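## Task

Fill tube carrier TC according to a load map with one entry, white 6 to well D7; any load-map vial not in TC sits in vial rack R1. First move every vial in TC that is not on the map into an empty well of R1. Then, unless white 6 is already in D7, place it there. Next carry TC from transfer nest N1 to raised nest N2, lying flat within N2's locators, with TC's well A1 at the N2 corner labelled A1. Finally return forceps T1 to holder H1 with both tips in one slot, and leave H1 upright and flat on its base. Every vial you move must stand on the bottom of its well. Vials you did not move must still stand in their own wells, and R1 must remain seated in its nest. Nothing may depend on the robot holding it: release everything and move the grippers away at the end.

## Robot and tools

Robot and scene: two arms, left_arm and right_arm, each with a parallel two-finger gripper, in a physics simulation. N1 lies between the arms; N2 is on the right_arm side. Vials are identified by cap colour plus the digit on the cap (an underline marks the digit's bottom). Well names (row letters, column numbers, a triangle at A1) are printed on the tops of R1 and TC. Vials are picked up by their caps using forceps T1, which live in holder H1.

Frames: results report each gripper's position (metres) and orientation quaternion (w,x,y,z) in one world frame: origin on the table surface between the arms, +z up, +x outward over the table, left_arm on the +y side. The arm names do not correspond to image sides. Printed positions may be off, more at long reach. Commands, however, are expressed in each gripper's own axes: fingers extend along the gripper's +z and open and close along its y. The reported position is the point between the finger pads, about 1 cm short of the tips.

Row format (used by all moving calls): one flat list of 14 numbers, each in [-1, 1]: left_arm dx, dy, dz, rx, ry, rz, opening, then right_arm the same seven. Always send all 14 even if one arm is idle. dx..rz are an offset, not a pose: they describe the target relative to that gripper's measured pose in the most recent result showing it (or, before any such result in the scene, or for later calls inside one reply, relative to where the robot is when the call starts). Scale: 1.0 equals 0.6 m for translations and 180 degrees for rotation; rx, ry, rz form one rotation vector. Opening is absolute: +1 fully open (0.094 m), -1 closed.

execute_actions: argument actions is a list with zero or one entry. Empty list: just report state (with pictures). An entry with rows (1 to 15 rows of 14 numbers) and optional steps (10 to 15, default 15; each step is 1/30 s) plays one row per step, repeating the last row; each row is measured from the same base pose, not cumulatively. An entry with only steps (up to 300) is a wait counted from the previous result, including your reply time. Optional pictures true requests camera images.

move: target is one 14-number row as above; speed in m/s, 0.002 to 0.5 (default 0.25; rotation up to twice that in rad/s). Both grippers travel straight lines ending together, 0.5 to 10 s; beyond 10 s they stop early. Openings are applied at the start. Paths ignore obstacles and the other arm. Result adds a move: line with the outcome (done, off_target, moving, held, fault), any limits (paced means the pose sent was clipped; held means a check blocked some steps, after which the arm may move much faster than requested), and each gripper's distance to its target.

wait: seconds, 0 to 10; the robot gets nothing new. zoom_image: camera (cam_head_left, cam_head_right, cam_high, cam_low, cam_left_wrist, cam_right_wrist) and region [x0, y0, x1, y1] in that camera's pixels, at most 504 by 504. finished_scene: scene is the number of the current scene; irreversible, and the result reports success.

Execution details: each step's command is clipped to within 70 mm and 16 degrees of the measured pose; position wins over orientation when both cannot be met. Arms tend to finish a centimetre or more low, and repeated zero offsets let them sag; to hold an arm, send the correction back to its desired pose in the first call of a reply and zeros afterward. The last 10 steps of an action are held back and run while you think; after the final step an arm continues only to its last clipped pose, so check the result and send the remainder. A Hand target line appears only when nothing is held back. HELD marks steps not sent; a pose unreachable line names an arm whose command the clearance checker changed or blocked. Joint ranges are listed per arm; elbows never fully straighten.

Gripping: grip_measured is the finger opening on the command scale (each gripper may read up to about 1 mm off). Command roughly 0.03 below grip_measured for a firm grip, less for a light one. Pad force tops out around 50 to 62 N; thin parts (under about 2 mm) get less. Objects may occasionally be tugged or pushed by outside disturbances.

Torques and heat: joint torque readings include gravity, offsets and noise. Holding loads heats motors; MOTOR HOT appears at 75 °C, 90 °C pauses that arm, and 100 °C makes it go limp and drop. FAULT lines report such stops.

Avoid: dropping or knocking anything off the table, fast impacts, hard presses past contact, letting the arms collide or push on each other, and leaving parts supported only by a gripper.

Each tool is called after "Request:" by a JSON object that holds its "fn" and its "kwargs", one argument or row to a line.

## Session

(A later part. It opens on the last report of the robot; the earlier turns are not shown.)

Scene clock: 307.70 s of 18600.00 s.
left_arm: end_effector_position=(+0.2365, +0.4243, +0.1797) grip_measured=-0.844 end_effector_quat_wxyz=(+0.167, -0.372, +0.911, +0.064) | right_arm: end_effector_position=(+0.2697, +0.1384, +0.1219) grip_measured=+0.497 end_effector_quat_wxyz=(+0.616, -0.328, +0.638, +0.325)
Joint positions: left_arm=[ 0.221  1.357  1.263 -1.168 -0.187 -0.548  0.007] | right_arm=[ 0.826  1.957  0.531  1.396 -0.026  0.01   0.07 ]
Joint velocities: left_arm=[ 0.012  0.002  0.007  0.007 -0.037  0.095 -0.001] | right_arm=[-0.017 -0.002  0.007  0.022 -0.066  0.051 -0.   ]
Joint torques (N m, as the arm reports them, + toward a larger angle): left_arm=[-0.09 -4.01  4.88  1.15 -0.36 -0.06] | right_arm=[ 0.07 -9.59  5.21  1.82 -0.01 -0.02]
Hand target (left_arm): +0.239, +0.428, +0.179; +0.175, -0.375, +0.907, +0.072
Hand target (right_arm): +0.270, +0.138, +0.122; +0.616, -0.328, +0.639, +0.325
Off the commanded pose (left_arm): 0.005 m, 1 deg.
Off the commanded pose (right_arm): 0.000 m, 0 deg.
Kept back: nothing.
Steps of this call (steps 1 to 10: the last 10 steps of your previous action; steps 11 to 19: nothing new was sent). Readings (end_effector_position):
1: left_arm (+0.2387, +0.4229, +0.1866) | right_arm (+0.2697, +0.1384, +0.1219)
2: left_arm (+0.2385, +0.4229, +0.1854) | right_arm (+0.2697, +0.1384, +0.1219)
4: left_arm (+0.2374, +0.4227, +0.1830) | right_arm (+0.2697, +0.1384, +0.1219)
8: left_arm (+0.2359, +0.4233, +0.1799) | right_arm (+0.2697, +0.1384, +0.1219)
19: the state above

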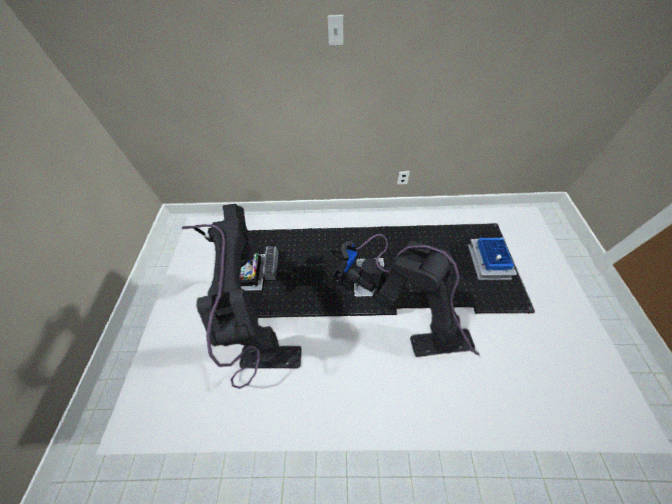

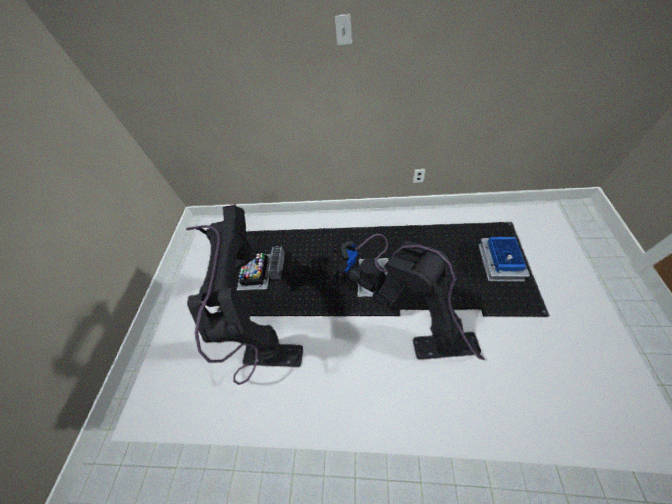

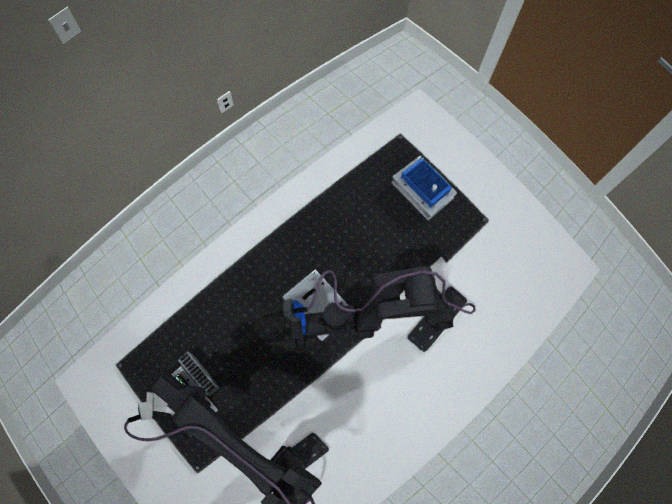

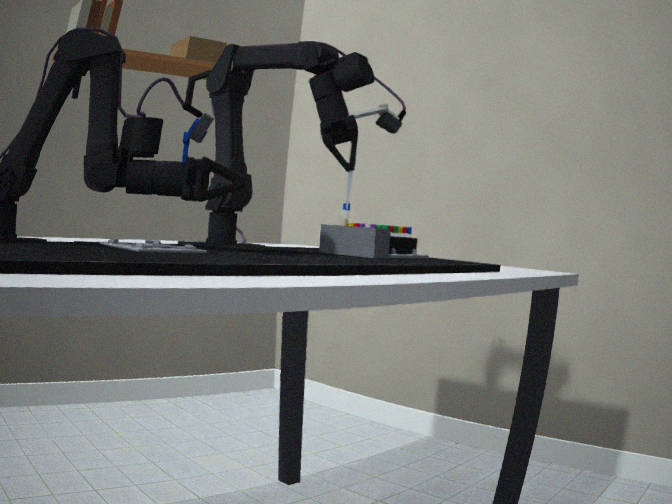

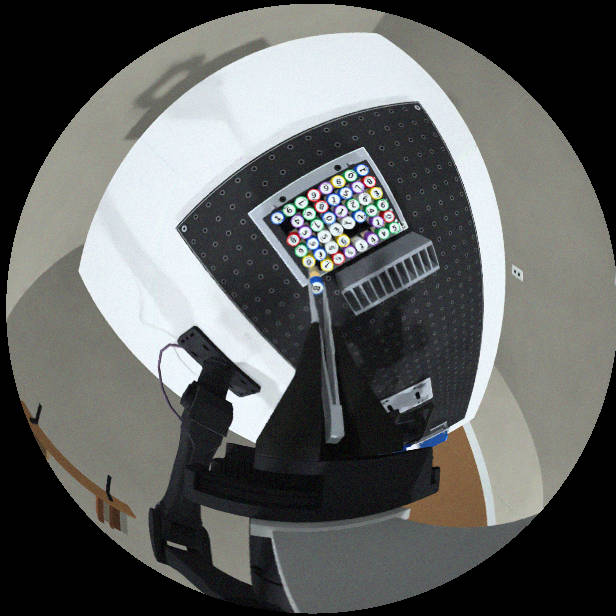

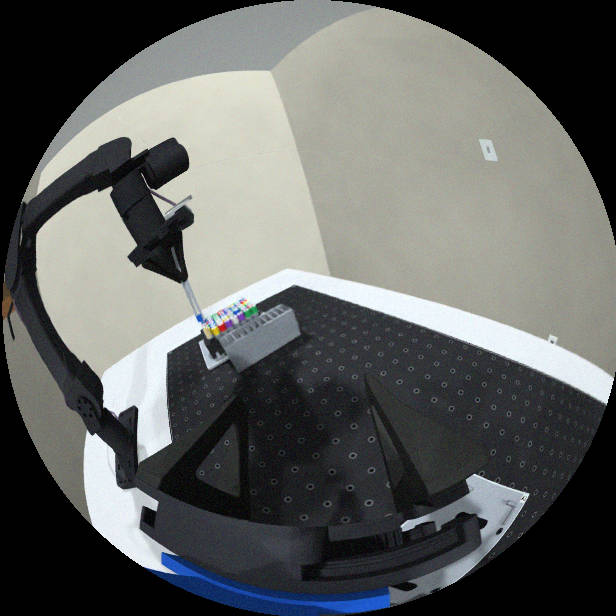

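Request:
{"fn": "execute_actions", "kwargs": {
  "actions": [
    {"rows":[[-0.0065,0.0013,0.0036,-0.0020,-0.0076,-0.0020,-0.855,0,0,0,0,0,0,0.5],[-0.0066,0.0006,0.0036,-0.0013,-0.0075,-0.0020,-0.855,0,0,0,0,0,0,0.5],[-0.0068,-0.0002,0.0037,-0.0005,-0.0075,-0.0021,-0.855,0,0,0,0,0,0,0.5],[-0.0069,-0.0009,0.0037,0.0002,-0.0074,-0.0021,-0.855,0,0,0,0,0,0,0.5],[-0.0070,-0.0016,0.0037,0.0009,-0.0074,-0.0022,-0.855,0,0,0,0,0,0,0.5]],"steps":10}
  ]
}}

Request:
{"fn": "wait", "kwargs": {
  "seconds": 0.3
}}

Request:
{"fn": "zoom_image", "kwargs": {
  "camera": "cam_left_wrist",
  "region": [285,240,345,300]
}}

Request:
{"fn": "zoom_image", "kwargs": {
  "camera": "cam_right_wrist",
  "region": [180,295,240,355]
}}

Scene clock: 309.77 s of 18600.00 s.
left_arm: end_effector_position=(+0.2366, +0.4244, +0.1797) grip_measured=-0.844 end_effector_quat_wxyz=(+0.167, -0.373, +0.911, +0.064) | right_arm: end_effector_position=(+0.2697, +0.1384, +0.1219) grip_measured=+0.497 end_effector_quat_wxyz=(+0.616, -0.328, +0.638, +0.325)
Joint positions: left_arm=[ 0.221  1.357  1.263 -1.167 -0.187 -0.548  0.007] | right_arm=[ 0.826  1.957  0.531  1.396 -0.026  0.01   0.07 ]
Joint velocities: left_arm=[-0.027 -0.002  0.012  0.022 -0.007  0.022 -0.   ] | right_arm=[-0.012  0.002 -0.012 -0.037  0.022 -0.007 -0.002]
Joint torques (N m, as the arm reports them, + toward a larger angle): left_arm=[-0.1  -4.    4.84  1.11 -0.35 -0.08] | right_arm=[ 0.09 -9.53  5.28  1.81  0.   -0.04]
Kept back: the last 10 steps of this action.
Steps of this call (steps 1 to 62: nothing new was sent). Readings (end_effector_position):
1: left_arm (+0.2366, +0.4243, +0.1797) | right_arm (+0.2697, +0.1384, +0.1219)
2: left_arm (+0.2366, +0.4243, +0.1797) | right_arm (+0.2697, +0.1384, +0.1219)
4: left_arm (+0.2366, +0.4243, +0.1797) | right_arm (+0.2697, +0.1384, +0.1219)
8: left_arm (+0.2366, +0.4244, +0.1797) | right_arm (+0.2697, +0.1384, +0.1219)
62: the state above

Scene clock: 310.40 s of 18600.00 s.
left_arm: end_effector_position=(+0.2384, +0.4247, +0.1803) grip_measured=-0.844 end_effector_quat_wxyz=(+0.171, -0.373, +0.910, +0.064) | right_arm: end_effector_position=(+0.2697, +0.1384, +0.1222) grip_measured=+0.497 end_effector_quat_wxyz=(+0.616, -0.328, +0.638, +0.325)
Joint positions: left_arm=[ 0.221  1.357  1.263 -1.159 -0.187 -0.548  0.007] | right_arm=[ 0.826  1.957  0.531  1.397 -0.026  0.01   0.07 ]
Joint velocities: left_arm=[-0.017 -0.002 -0.022  0.007 -0.022  0.051 -0.001] | right_arm=[-0.012 -0.007 -0.012  0.007  0.051 -0.037 -0.   ]
Joint torques (N m, as the arm reports them, + toward a larger angle): left_arm=[ 0.11 -4.05  4.73  1.15 -0.21 -0.05] | right_arm=[ 0.   -9.52  5.27  1.81  0.01 -0.02]
Hand target (left_arm): +0.240, +0.427, +0.179; +0.178, -0.375, +0.907, +0.067
Hand target (right_arm): +0.270, +0.138, +0.122; +0.616, -0.328, +0.638, +0.325
Off the commanded pose (left_arm): 0.003 m, 1 deg.
Off the commanded pose (right_arm): 0.000 m, 0 deg.
Kept back: nothing.
Steps of this call (steps 1 to 10: the last 10 steps of your previous action; steps 11 to 19: nothing new was sent). Readings (end_effector_position):
1: left_arm (+0.2366, +0.4244, +0.1797) | right_arm (+0.2697, +0.1384, +0.1220)
2: left_arm (+0.2368, +0.4244, +0.1798) | right_arm (+0.2697, +0.1384, +0.1220)
4: left_arm (+0.2373, +0.4245, +0.1799) | right_arm (+0.2697, +0.1384, +0.1221)
8: left_arm (+0.2380, +0.4246, +0.1802) | right_arm (+0.2697, +0.1384, +0.1222)
19: the state above

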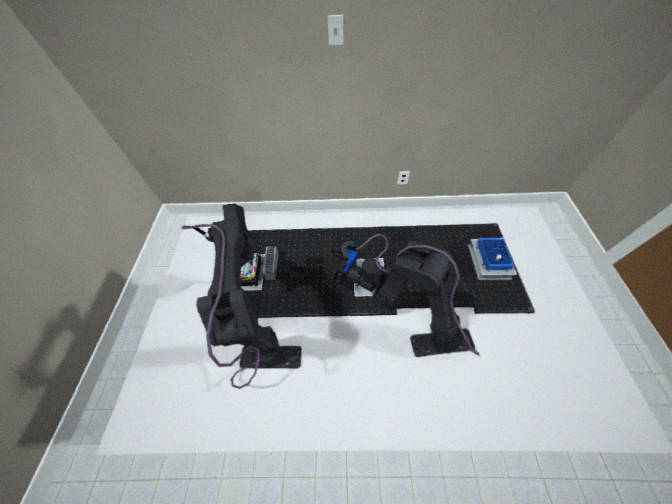

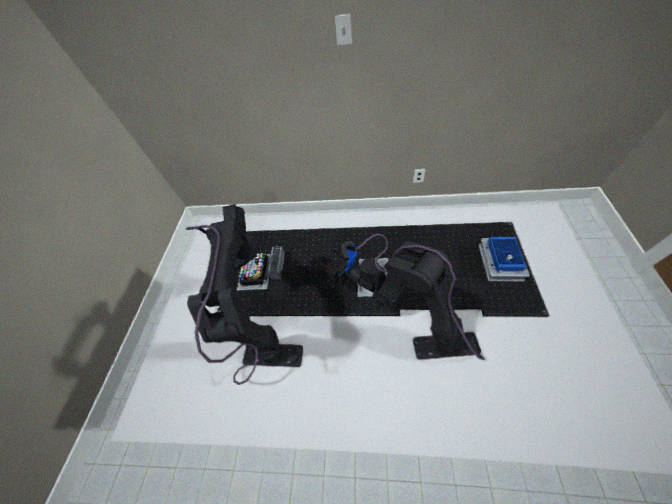

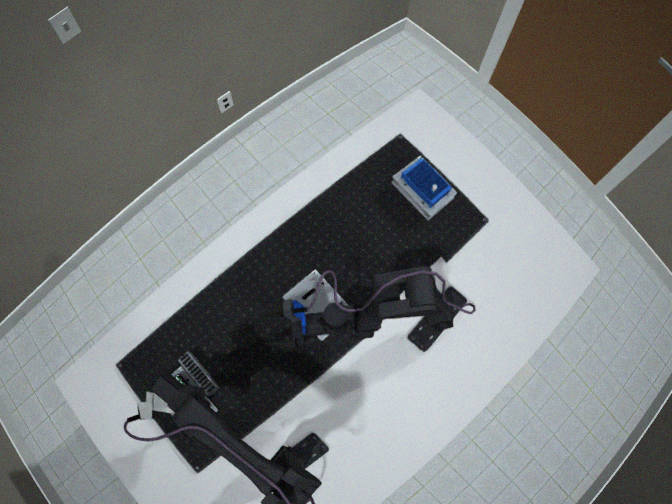

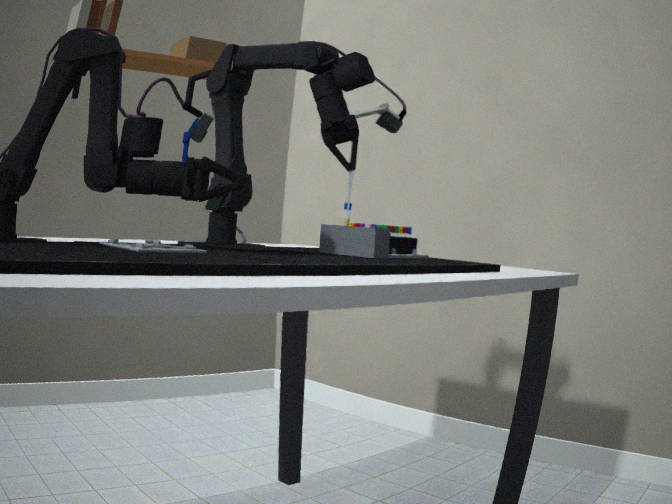

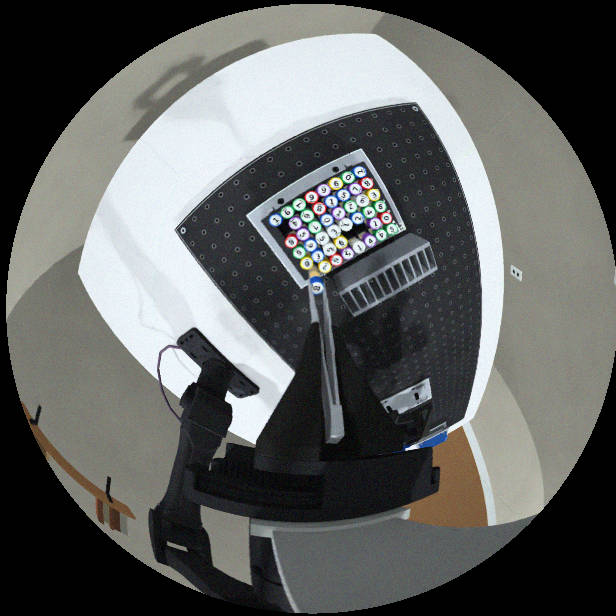

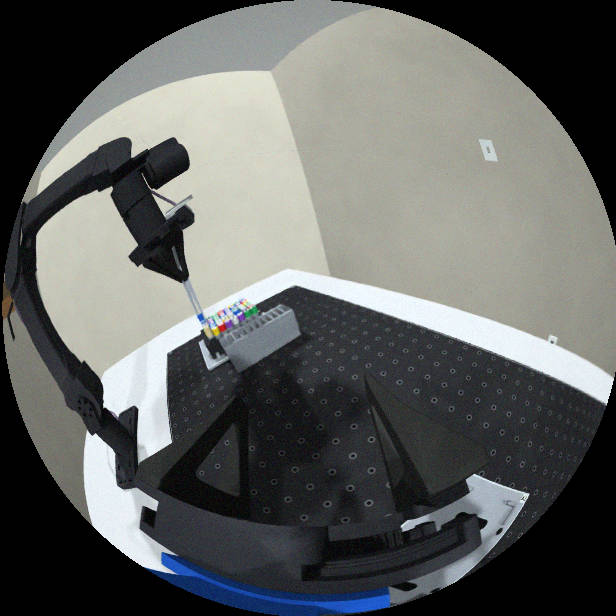

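Region (285, 240, 345, 300) of cam_left_wrist's 616x616 image, scaled by 8.400, with more detail than that image has.

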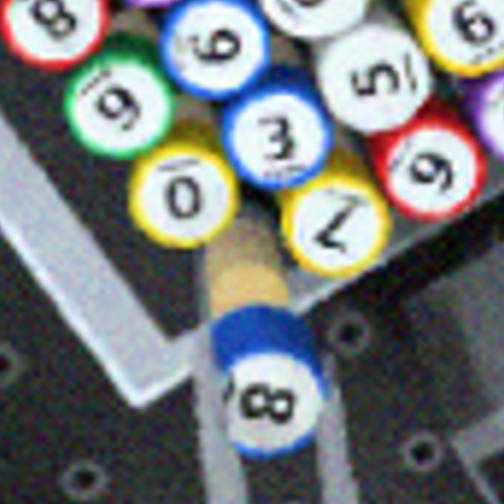

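Region (180, 295, 240, 355) of cam_right_wrist's 616x616 image, scaled by 8.400, with more detail than that image has.

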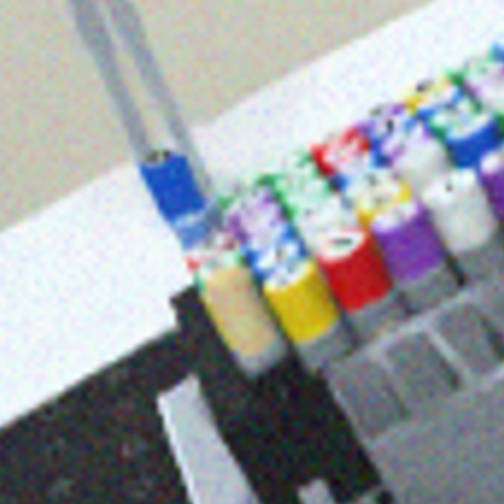

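Request:
{"fn": "execute_actions", "kwargs": {
  "actions": [
    {"rows":[[-0.0035,0.0001,0.0055,-0.0005,-0.0051,-0.0017,-0.855,0,0,0,0,0,0,0.5],[-0.0031,0.0001,0.0067,-0.0005,-0.0050,-0.0017,-0.855,0,0,0,0,0,0,0.5],[-0.0027,0.0,0.0080,-0.0006,-0.0050,-0.0017,-0.855,0,0,0,0,0,0,0.5],[-0.0023,0.0,0.0092,-0.0006,-0.0049,-0.0017,-0.855,0,0,0,0,0,0,0.5],[-0.0019,0.0,0.0104,-0.0007,-0.0048,-0.0016,-0.855,0,0,0,0,0,0,0.5],[-0.0015,0.0,0.0116,-0.0007,-0.0048,-0.0016,-0.855,0,0,0,0,0,0,0.5],[-0.0011,-0.0001,0.0128,-0.0007,-0.0047,-0.0016,-0.855,0,0,0,0,0,0,0.5],[-0.0007,-0.0001,0.0140,-0.0008,-0.0046,-0.0016,-0.855,0,0,0,0,0,0,0.5],[-0.0003,-0.0001,0.0152,-0.0008,-0.0046,-0.0016,-0.855,0,0,0,0,0,0,0.5],[0.0001,-0.0001,0.0165,-0.0009,-0.0045,-0.0016,-0.855,0,0,0,0,0,0,0.5],[0.0005,-0.0001,0.0177,-0.0009,-0.0044,-0.0016,-0.855,0,0,0,0,0,0,0.5],[0.0010,-0.0001,0.0189,-0.0010,-0.0043,-0.0015,-0.855,0,0,0,0,0,0,0.5],[0.0017,0.0001,0.0201,-0.0012,-0.0040,-0.0015,-0.855,0,0,0,0,0,0,0.5],[0.0026,0.0003,0.0213,-0.0014,-0.0036,-0.0014,-0.855,0,0,0,0,0,0,0.5]],"steps":15}
  ]
}}

Request:
{"fn": "wait", "kwargs": {
  "seconds": 0.3
}}

Request:
{"fn": "zoom_image", "kwargs": {
  "camera": "cam_left_wrist",
  "region": [285,240,345,300]
}}

Request:
{"fn": "zoom_image", "kwargs": {
  "camera": "cam_right_wrist",
  "region": [180,295,240,355]
}}

Scene clock: 313.57 s of 18600.00 s.
left_arm: end_effector_position=(+0.2389, +0.4248, +0.1783) grip_measured=-0.844 end_effector_quat_wxyz=(+0.172, -0.373, +0.910, +0.063) | right_arm: end_effector_position=(+0.2697, +0.1384, +0.1224) grip_measured=+0.497 end_effector_quat_wxyz=(+0.617, -0.328, +0.638, +0.325)
Joint positions: left_arm=[ 0.221  1.357  1.255 -1.15  -0.187 -0.548  0.007] | right_arm=[ 0.826  1.957  0.531  1.398 -0.026  0.01   0.07 ]
Joint velocities: left_arm=[ 0.002  0.012 -0.115  0.081 -0.022  0.081  0.   ] | right_arm=[-0.002  0.007  0.007  0.022  0.007  0.051  0.   ]
Joint torques (N m, as the arm reports them, + toward a larger angle): left_arm=[ 0.06 -4.04  4.74  1.08 -0.24 -0.05] | right_arm=[ 0.08 -9.48  5.29  1.81  0.01 -0.03]
Steps of this call (steps 1 to 90: nothing new was sent; steps 91 to 95: the first 5 steps of this action). Readings (end_effector_position):
91: left_arm (+0.2386, +0.4247, +0.1804) | right_arm (+0.2697, +0.1384, +0.1223)
92: left_arm (+0.2387, +0.4248, +0.1804) | right_arm (+0.2697, +0.1384, +0.1223)
94: left_arm (+0.2391, +0.4249, +0.1795) | right_arm (+0.2697, +0.1384, +0.1224)
95: the state above

Scene clock: 314.20 s of 18600.00 s.
left_arm: end_effector_position=(+0.2383, +0.4247, +0.1689) grip_measured=-0.844 end_effector_quat_wxyz=(+0.168, -0.373, +0.910, +0.064) | right_arm: end_effector_position=(+0.2697, +0.1384, +0.1225) grip_measured=+0.497 end_effector_quat_wxyz=(+0.617, -0.328, +0.638, +0.325)
Joint positions: left_arm=[ 0.221  1.357  1.22  -1.122 -0.187 -0.548  0.007] | right_arm=[ 0.826  1.957  0.531  1.398 -0.026  0.01   0.07 ]
Joint velocities: left_arm=[-0.002 -0.002 -0.007 -0.051 -0.007  0.022 -0.001] | right_arm=[ 0.012 -0.007 -0.007 -0.022  0.007  0.037 -0.   ]
Joint torques (N m, as the arm reports them, + toward a larger angle): left_arm=[-0.03 -4.05  4.86  1.12 -0.23 -0.06] | right_arm=[ 0.11 -9.54  5.23  1.81  0.   -0.05]
Hand target (left_arm): +0.241, +0.427, +0.168; +0.175, -0.375, +0.908, +0.067
Hand target (right_arm): +0.270, +0.138, +0.122; +0.616, -0.328, +0.638, +0.325
Off the commanded pose (left_arm): 0.003 m, 1 deg.
Off the commanded pose (right_arm): 0.000 m, 0 deg.
Kept back: nothing.
Steps of this call (steps 1 to 10: the last 10 steps of your previous action; steps 11 to 19: nothing new was sent). Readings (end_effector_position):
1: left_arm (+0.2385, +0.4247, +0.1770) | right_arm (+0.2697, +0.1384, +0.1225)
2: left_arm (+0.2380, +0.4246, +0.1757) | right_arm (+0.2697, +0.1384, +0.1225)
4: left_arm (+0.2373, +0.4245, +0.1736) | right_arm (+0.2697, +0.1384, +0.1225)
8: left_arm (+0.2386, +0.4248, +0.1720) | right_arm (+0.2697, +0.1384, +0.1225)
19: the state above

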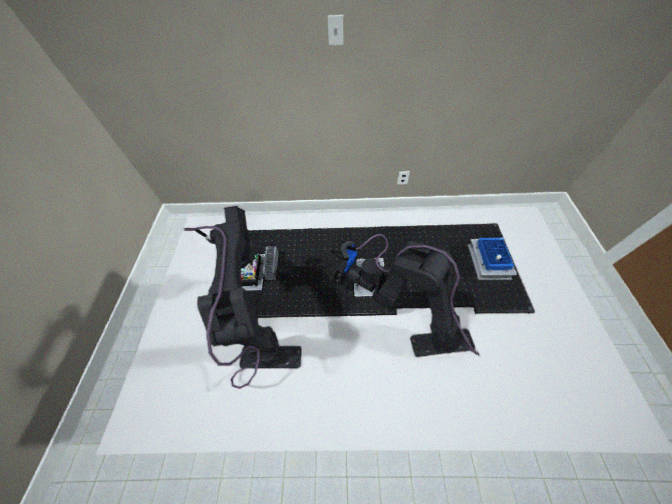

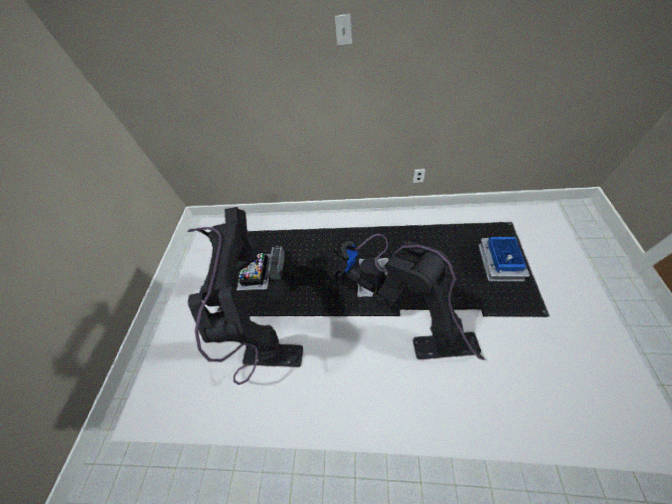

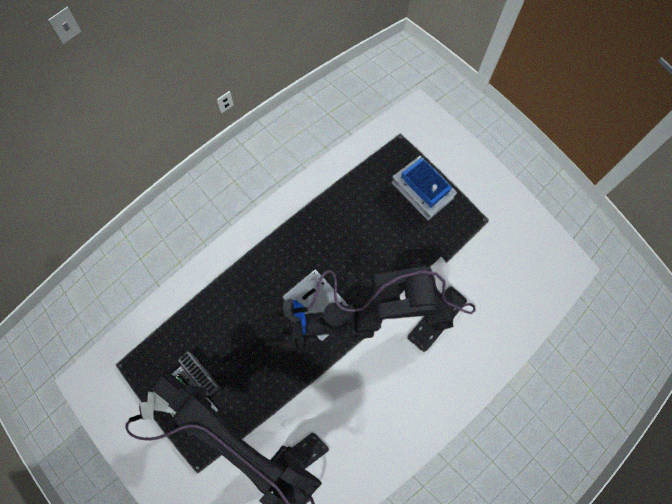

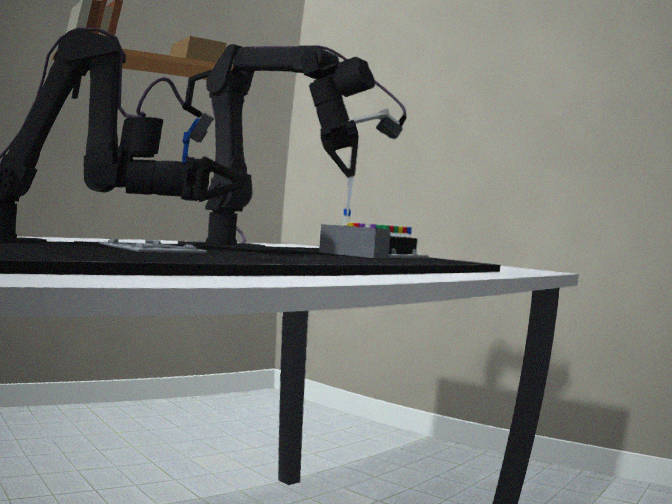

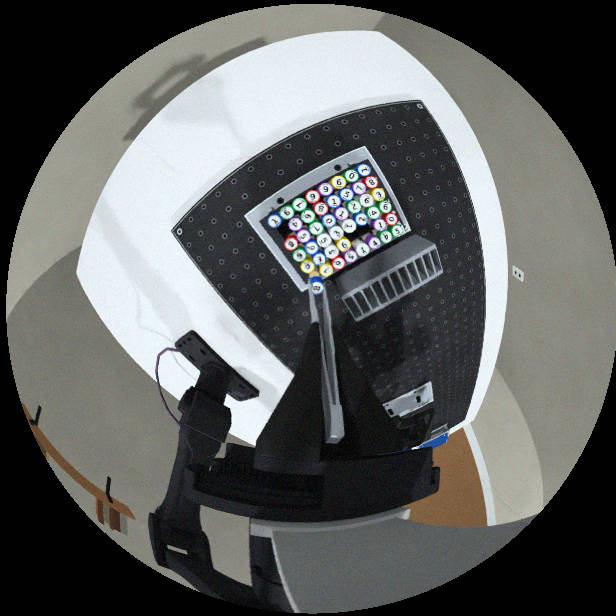

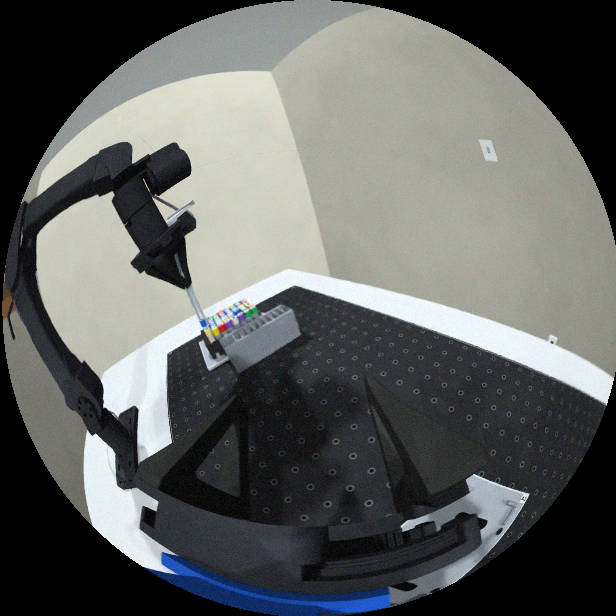

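Region (285, 240, 345, 300) of cam_left_wrist's 616x616 image, scaled by 8.400, with more detail than that image has.

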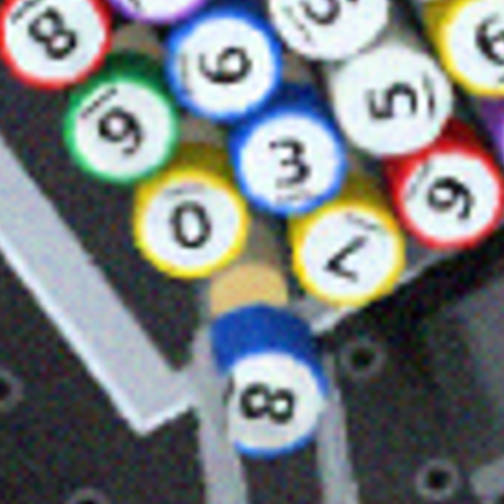

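Region (180, 295, 240, 355) of cam_right_wrist's 616x616 image, scaled by 8.400, with more detail than that image has.

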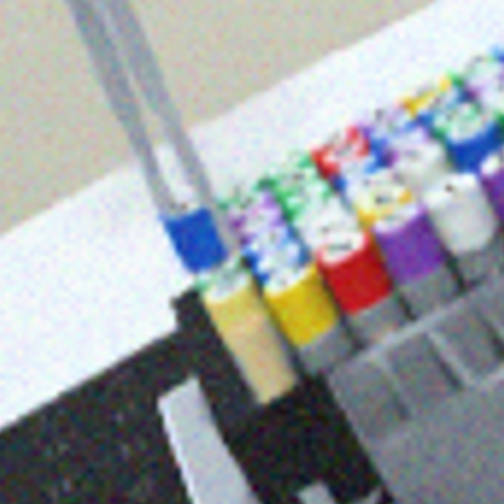

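Request:
{"fn": "execute_actions", "kwargs": {
  "actions": [
    {"rows":[[-0.0022,0.0007,0.0059,-0.0011,-0.0041,-0.0015,-0.855,0,0,0,0,0,0,0.5],[-0.0018,0.0007,0.0072,-0.0011,-0.0041,-0.0015,-0.855,0,0,0,0,0,0,0.5],[-0.0013,0.0007,0.0085,-0.0011,-0.0041,-0.0015,-0.855,0,0,0,0,0,0,0.5],[-0.0009,0.0006,0.0099,-0.0011,-0.0040,-0.0015,-0.855,0,0,0,0,0,0,0.5],[-0.0004,0.0006,0.0112,-0.0012,-0.0040,-0.0015,-0.855,0,0,0,0,0,0,0.5],[0.0,0.0006,0.0125,-0.0012,-0.0040,-0.0015,-0.855,0,0,0,0,0,0,0.5],[0.0005,0.0006,0.0138,-0.0012,-0.0040,-0.0015,-0.855,0,0,0,0,0,0,0.5],[0.0009,0.0006,0.0152,-0.0012,-0.0039,-0.0015,-0.855,0,0,0,0,0,0,0.5],[0.0014,0.0006,0.0165,-0.0012,-0.0039,-0.0014,-0.855,0,0,0,0,0,0,0.5],[0.0018,0.0005,0.0178,-0.0012,-0.0039,-0.0014,-0.855,0,0,0,0,0,0,0.5],[0.0023,0.0005,0.0191,-0.0013,-0.0039,-0.0014,-0.855,0,0,0,0,0,0,0.5],[0.0027,0.0005,0.0205,-0.0013,-0.0038,-0.0014,-0.855,0,0,0,0,0,0,0.5],[0.0032,0.0005,0.0218,-0.0013,-0.0038,-0.0014,-0.855,0,0,0,0,0,0,0.5],[0.0036,0.0005,0.0231,-0.0013,-0.0038,-0.0014,-0.855,0,0,0,0,0,0,0.5]],"steps":15}
  ]
}}

Request:
{"fn": "wait", "kwargs": {
  "seconds": 0.3
}}

Request:
{"fn": "zoom_image", "kwargs": {
  "camera": "cam_left_wrist",
  "region": [285,240,345,300]
}}

Request:
{"fn": "zoom_image", "kwargs": {
  "camera": "cam_right_wrist",
  "region": [180,295,240,355]
}}

Scene clock: 317.13 s of 18600.00 s.
left_arm: end_effector_position=(+0.2385, +0.4247, +0.1665) grip_measured=-0.844 end_effector_quat_wxyz=(+0.168, -0.373, +0.910, +0.064) | right_arm: end_effector_position=(+0.2697, +0.1384, +0.1227) grip_measured=+0.497 end_effector_quat_wxyz=(+0.617, -0.328, +0.637, +0.325)
Joint positions: left_arm=[ 0.221  1.357  1.21  -1.113 -0.187 -0.548  0.007] | right_arm=[ 0.826  1.957  0.531  1.399 -0.026  0.01   0.07 ]
Joint velocities: left_arm=[-0.007  0.002 -0.125  0.066 -0.022  0.022 -0.   ] | right_arm=[ 0.012 -0.007 -0.007  0.022  0.022 -0.037  0.   ]
Joint torques (N m, as the arm reports them, + toward a larger angle): left_arm=[-0.03 -4.12  4.84  1.08 -0.24 -0.05] | right_arm=[ 0.08 -9.51  5.3   1.82  0.   -0.03]
Steps of this call (steps 1 to 83: nothing new was sent; steps 84 to 88: the first 5 steps of this action). Readings (end_effector_position):
84: left_arm (+0.2384, +0.4247, +0.1689) | right_arm (+0.2697, +0.1384, +0.1226)
85: left_arm (+0.2385, +0.4247, +0.1689) | right_arm (+0.2697, +0.1384, +0.1226)
87: left_arm (+0.2387, +0.4248, +0.1677) | right_arm (+0.2697, +0.1384, +0.1227)
88: the state above

Scene clock: 317.77 s of 18600.00 s.
left_arm: end_effector_position=(+0.2386, +0.4247, +0.1566) grip_measured=-0.844 end_effector_quat_wxyz=(+0.167, -0.373, +0.911, +0.064) | right_arm: end_effector_position=(+0.2697, +0.1385, +0.1228) grip_measured=+0.497 end_effector_quat_wxyz=(+0.617, -0.328, +0.637, +0.326)
Joint positions: left_arm=[ 0.221  1.357  1.171 -1.076 -0.187 -0.548  0.007] | right_arm=[ 0.826  1.957  0.531  1.399 -0.026  0.01   0.07 ]
Joint velocities: left_arm=[ 0.007 -0.012 -0.007 -0.022  0.022 -0.095  0.001] | right_arm=[-0.012  0.002  0.012  0.007 -0.007  0.022 -0.   ]
Joint torques (N m, as the arm reports them, + toward a larger angle): left_arm=[-0.02 -4.05  4.85  1.11 -0.24 -0.05] | right_arm=[ 0.07 -9.54  5.27  1.82  0.   -0.03]
Hand target (left_arm): +0.240, +0.427, +0.155; +0.173, -0.375, +0.908, +0.068
Hand target (right_arm): +0.270, +0.138, +0.123; +0.617, -0.328, +0.638, +0.325
Off the commanded pose (left_arm): 0.003 m, 1 deg.
Off the commanded pose (right_arm): 0.000 m, 0 deg.
Kept back: nothing.
Steps of this call (steps 1 to 10: the last 10 steps of your previous action; steps 11 to 19: nothing new was sent). Readings (end_effector_position):
1: left_arm (+0.2380, +0.4246, +0.1651) | right_arm (+0.2697, +0.1384, +0.1227)
2: left_arm (+0.2377, +0.4246, +0.1638) | right_arm (+0.2697, +0.1385, +0.1228)
4: left_arm (+0.2379, +0.4246, +0.1620) | right_arm (+0.2697, +0.1385, +0.1228)
8: left_arm (+0.2382, +0.4247, +0.1590) | right_arm (+0.2697, +0.1385, +0.1228)
19: the state above

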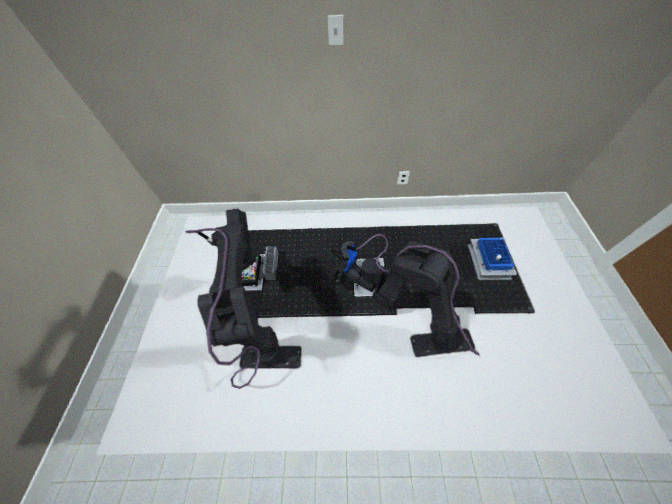

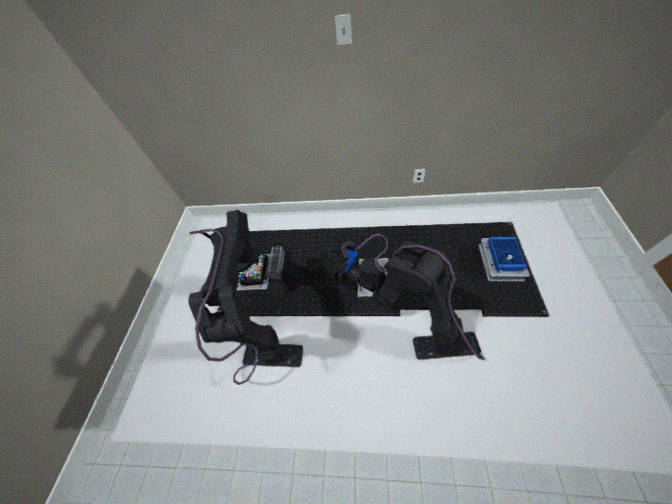

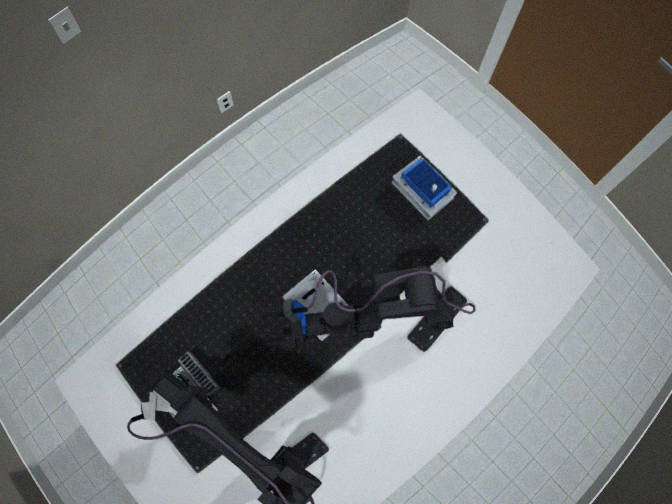

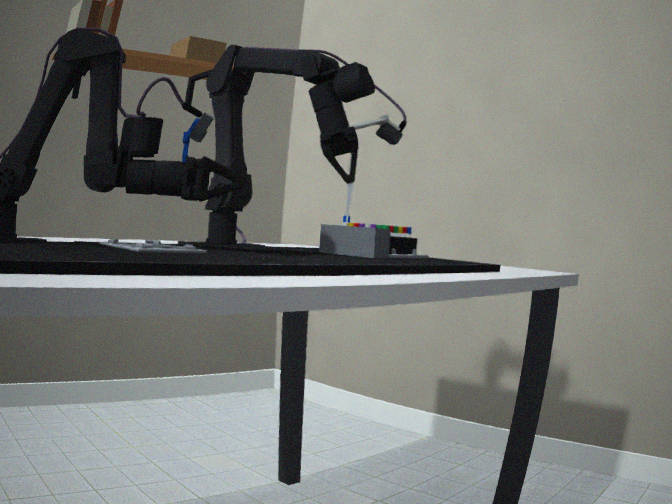

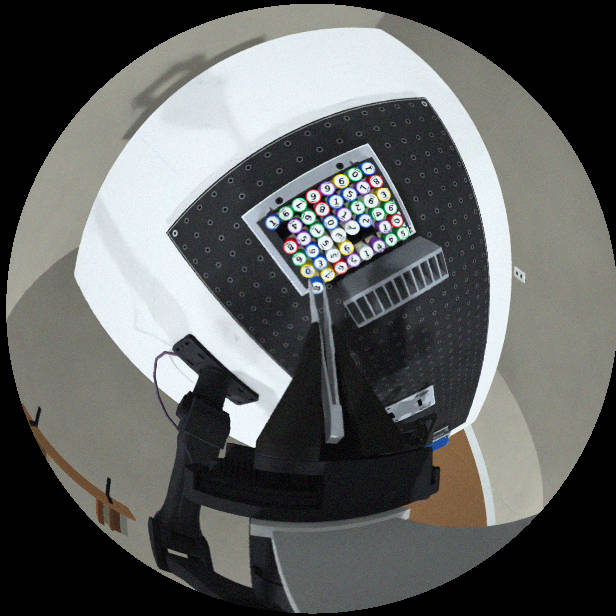

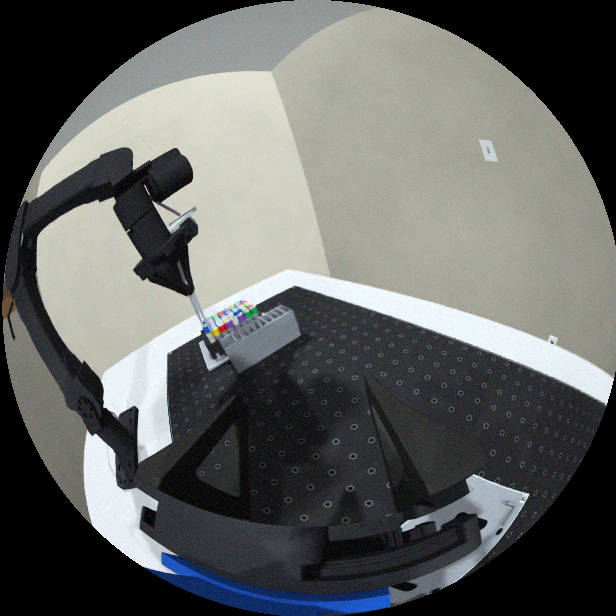

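Region (285, 240, 345, 300) of cam_left_wrist's 616x616 image, scaled by 8.400, with more detail than that image has.

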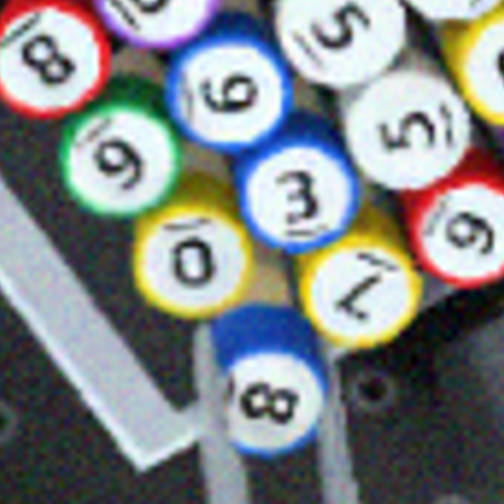

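Region (180, 295, 240, 355) of cam_right_wrist's 616x616 image, scaled by 8.400, with more detail than that image has.

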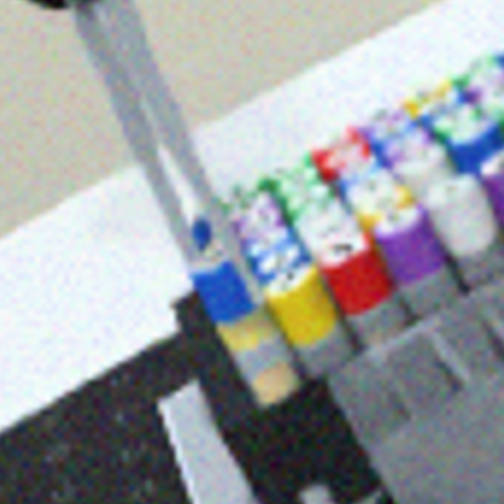

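Request:
{"fn": "execute_actions", "kwargs": {
  "actions": [
    {"rows":[[-0.0004,0.0017,0.0062,-0.0018,-0.0030,-0.0013,-0.855,0,0,0,0,0,0,0.5],[0.0,0.0017,0.0073,-0.0018,-0.0030,-0.0013,-0.855,0,0,0,0,0,0,0.5],[0.0003,0.0016,0.0085,-0.0018,-0.0031,-0.0013,-0.855,0,0,0,0,0,0,0.5],[0.0007,0.0016,0.0096,-0.0017,-0.0031,-0.0013,-0.855,0,0,0,0,0,0,0.5],[0.0011,0.0016,0.0108,-0.0017,-0.0031,-0.0013,-0.855,0,0,0,0,0,0,0.5],[0.0015,0.0016,0.0119,-0.0017,-0.0031,-0.0013,-0.855,0,0,0,0,0,0,0.5],[0.0018,0.0015,0.0131,-0.0017,-0.0032,-0.0013,-0.855,0,0,0,0,0,0,0.5],[0.0022,0.0015,0.0142,-0.0017,-0.0032,-0.0013,-0.855,0,0,0,0,0,0,0.5],[0.0026,0.0015,0.0154,-0.0017,-0.0032,-0.0013,-0.855,0,0,0,0,0,0,0.5],[0.0030,0.0015,0.0165,-0.0016,-0.0032,-0.0013,-0.855,0,0,0,0,0,0,0.5],[0.0033,0.0014,0.0177,-0.0016,-0.0033,-0.0013,-0.855,0,0,0,0,0,0,0.5],[0.0037,0.0014,0.0188,-0.0016,-0.0033,-0.0013,-0.855,0,0,0,0,0,0,0.5]],"steps":14}
  ]
}}

Request:
{"fn": "wait", "kwargs": {
  "seconds": 0.3
}}

Request:
{"fn": "zoom_image", "kwargs": {
  "camera": "cam_left_wrist",
  "region": [285,240,345,300]
}}

Request:
{"fn": "zoom_image", "kwargs": {
  "camera": "cam_right_wrist",
  "region": [180,295,240,355]
}}

Scene clock: 319.80 s of 18600.00 s.
left_arm: end_effector_position=(+0.2386, +0.4248, +0.1554) grip_measured=-0.844 end_effector_quat_wxyz=(+0.167, -0.373, +0.911, +0.064) | right_arm: end_effector_position=(+0.2697, +0.1385, +0.1230) grip_measured=+0.497 end_effector_quat_wxyz=(+0.617, -0.328, +0.637, +0.326)
Joint positions: left_arm=[ 0.221  1.357  1.167 -1.072 -0.187 -0.548  0.007] | right_arm=[ 0.826  1.957  0.531  1.4   -0.026  0.01   0.07 ]
Joint velocities: left_arm=[-0.017 -0.017 -0.105  0.095  0.022 -0.051 -0.   ] | right_arm=[ 0.012  0.012 -0.002 -0.007 -0.007 -0.051  0.   ]
Joint torques (N m, as the arm reports them, + toward a larger angle): left_arm=[ 0.   -4.02  4.58  1.04 -0.22 -0.05] | right_arm=[ 0.05 -9.48  5.28  1.82  0.01 -0.03]
Steps of this call (steps 1 to 57: nothing new was sent; steps 58 to 61: the first 4 steps of this action). Readings (end_effector_position):
58: left_arm (+0.2386, +0.4247, +0.1566) | right_arm (+0.2697, +0.1385, +0.1229)
59: left_arm (+0.2386, +0.4247, +0.1566) | right_arm (+0.2697, +0.1385, +0.1229)
61: the state above

Scene clock: 320.43 s of 18600.00 s.
left_arm: end_effector_position=(+0.2385, +0.4247, +0.1470) grip_measured=-0.844 end_effector_quat_wxyz=(+0.166, -0.372, +0.911, +0.065) | right_arm: end_effector_position=(+0.2697, +0.1385, +0.1231) grip_measured=+0.497 end_effector_quat_wxyz=(+0.617, -0.327, +0.637, +0.326)
Joint positions: left_arm=[ 0.221  1.357  1.134 -1.041 -0.187 -0.548  0.007] | right_arm=[ 0.826  1.957  0.531  1.4   -0.026  0.01   0.07 ]
Joint velocities: left_arm=[ 0.012  0.002 -0.022 -0.007  0.037 -0.007  0.   ] | right_arm=[-0.012 -0.012  0.002 -0.095 -0.051  0.022 -0.001]
Joint torques (N m, as the arm reports them, + toward a larger angle): left_arm=[ 0.01 -4.1   4.81  1.07 -0.23 -0.06] | right_arm=[ 0.11 -9.54  5.29  1.81  0.   -0.04]
Hand target (left_arm): +0.239, +0.426, +0.145; +0.170, -0.374, +0.909, +0.068
Hand target (right_arm): +0.270, +0.138, +0.123; +0.617, -0.328, +0.637, +0.326
Off the commanded pose (left_arm): 0.003 m, 1 deg.
Off the commanded pose (right_arm): 0.000 m, 0 deg.
Kept back: nothing.
Steps of this call (steps 1 to 10: the last 10 steps of your previous action; steps 11 to 19: nothing new was sent). Readings (end_effector_position):
1: left_arm (+0.2383, +0.4247, +0.1542) | right_arm (+0.2697, +0.1385, +0.1230)
2: left_arm (+0.2379, +0.4246, +0.1529) | right_arm (+0.2697, +0.1385, +0.1230)
4: left_arm (+0.2378, +0.4246, +0.1511) | right_arm (+0.2697, +0.1385, +0.1231)
8: left_arm (+0.2382, +0.4247, +0.1484) | right_arm (+0.2697, +0.1385, +0.1231)
19: the state above

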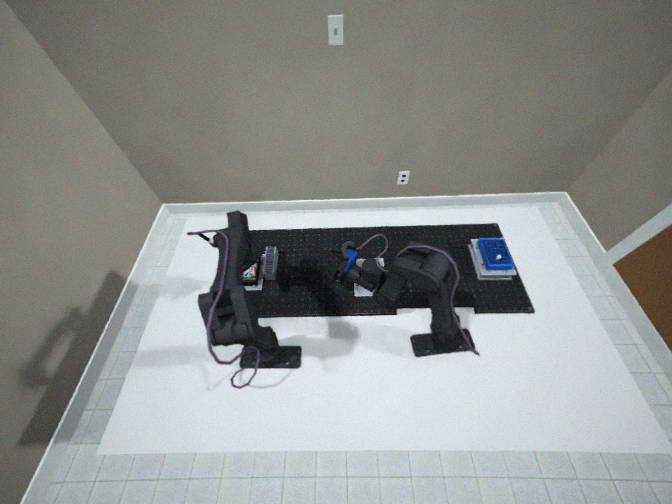

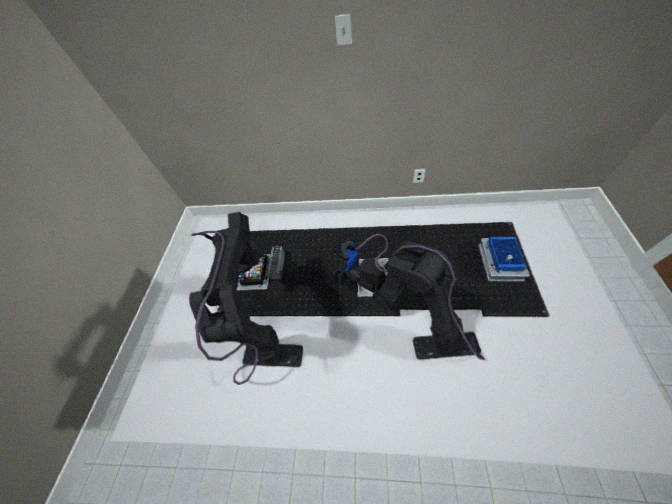

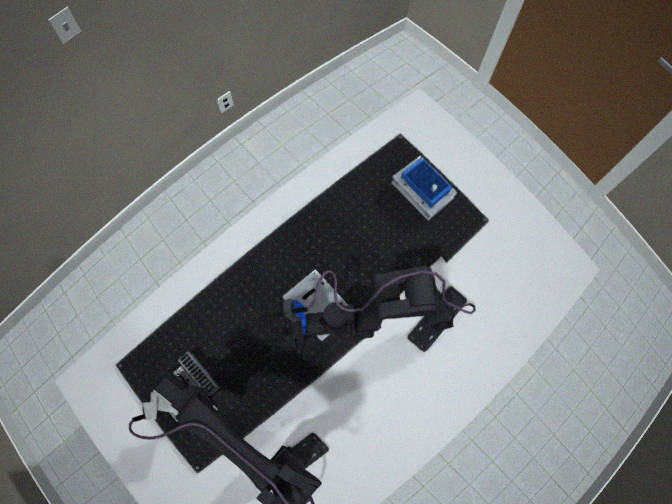

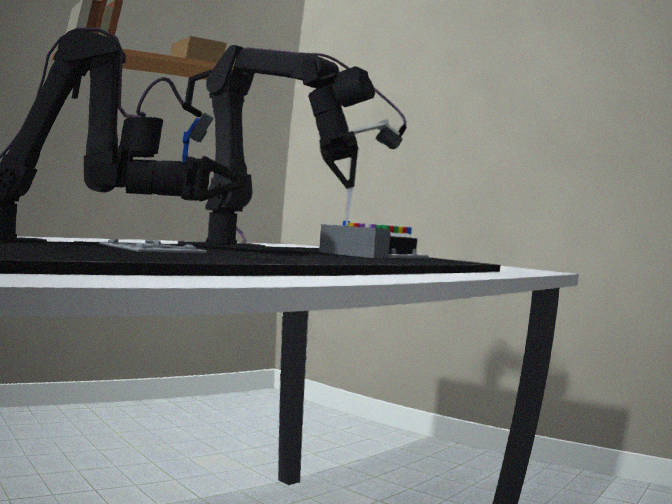

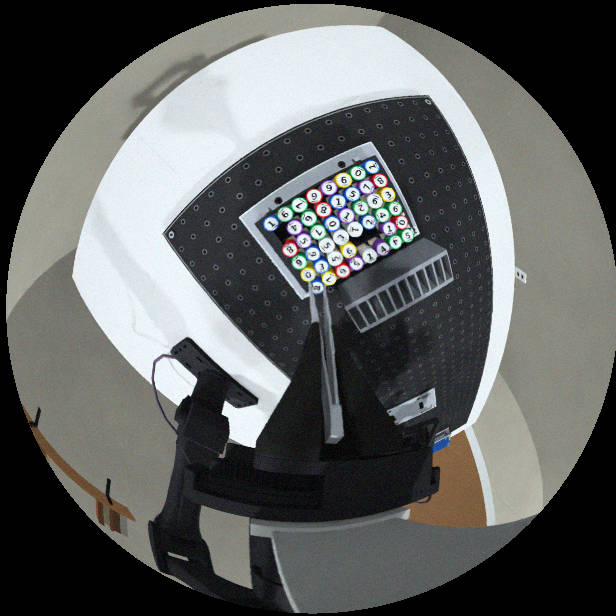

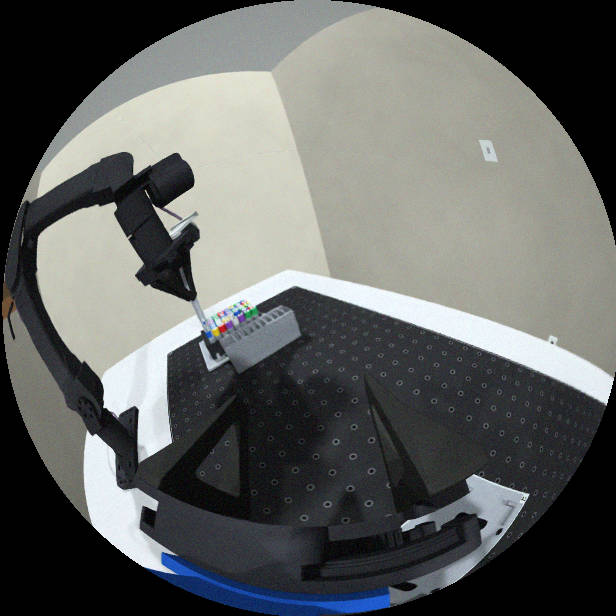

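Region (285, 240, 345, 300) of cam_left_wrist's 616x616 image, scaled by 8.400, with more detail than that image has.

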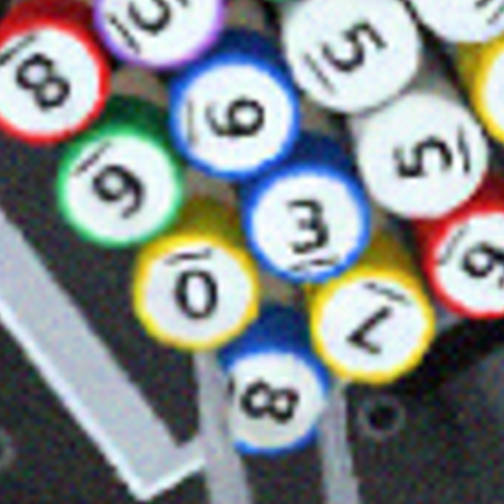

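Region (180, 295, 240, 355) of cam_right_wrist's 616x616 image, scaled by 8.400, with more detail than that image has.

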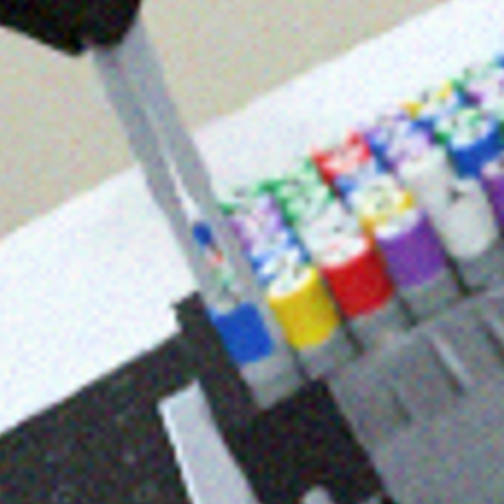

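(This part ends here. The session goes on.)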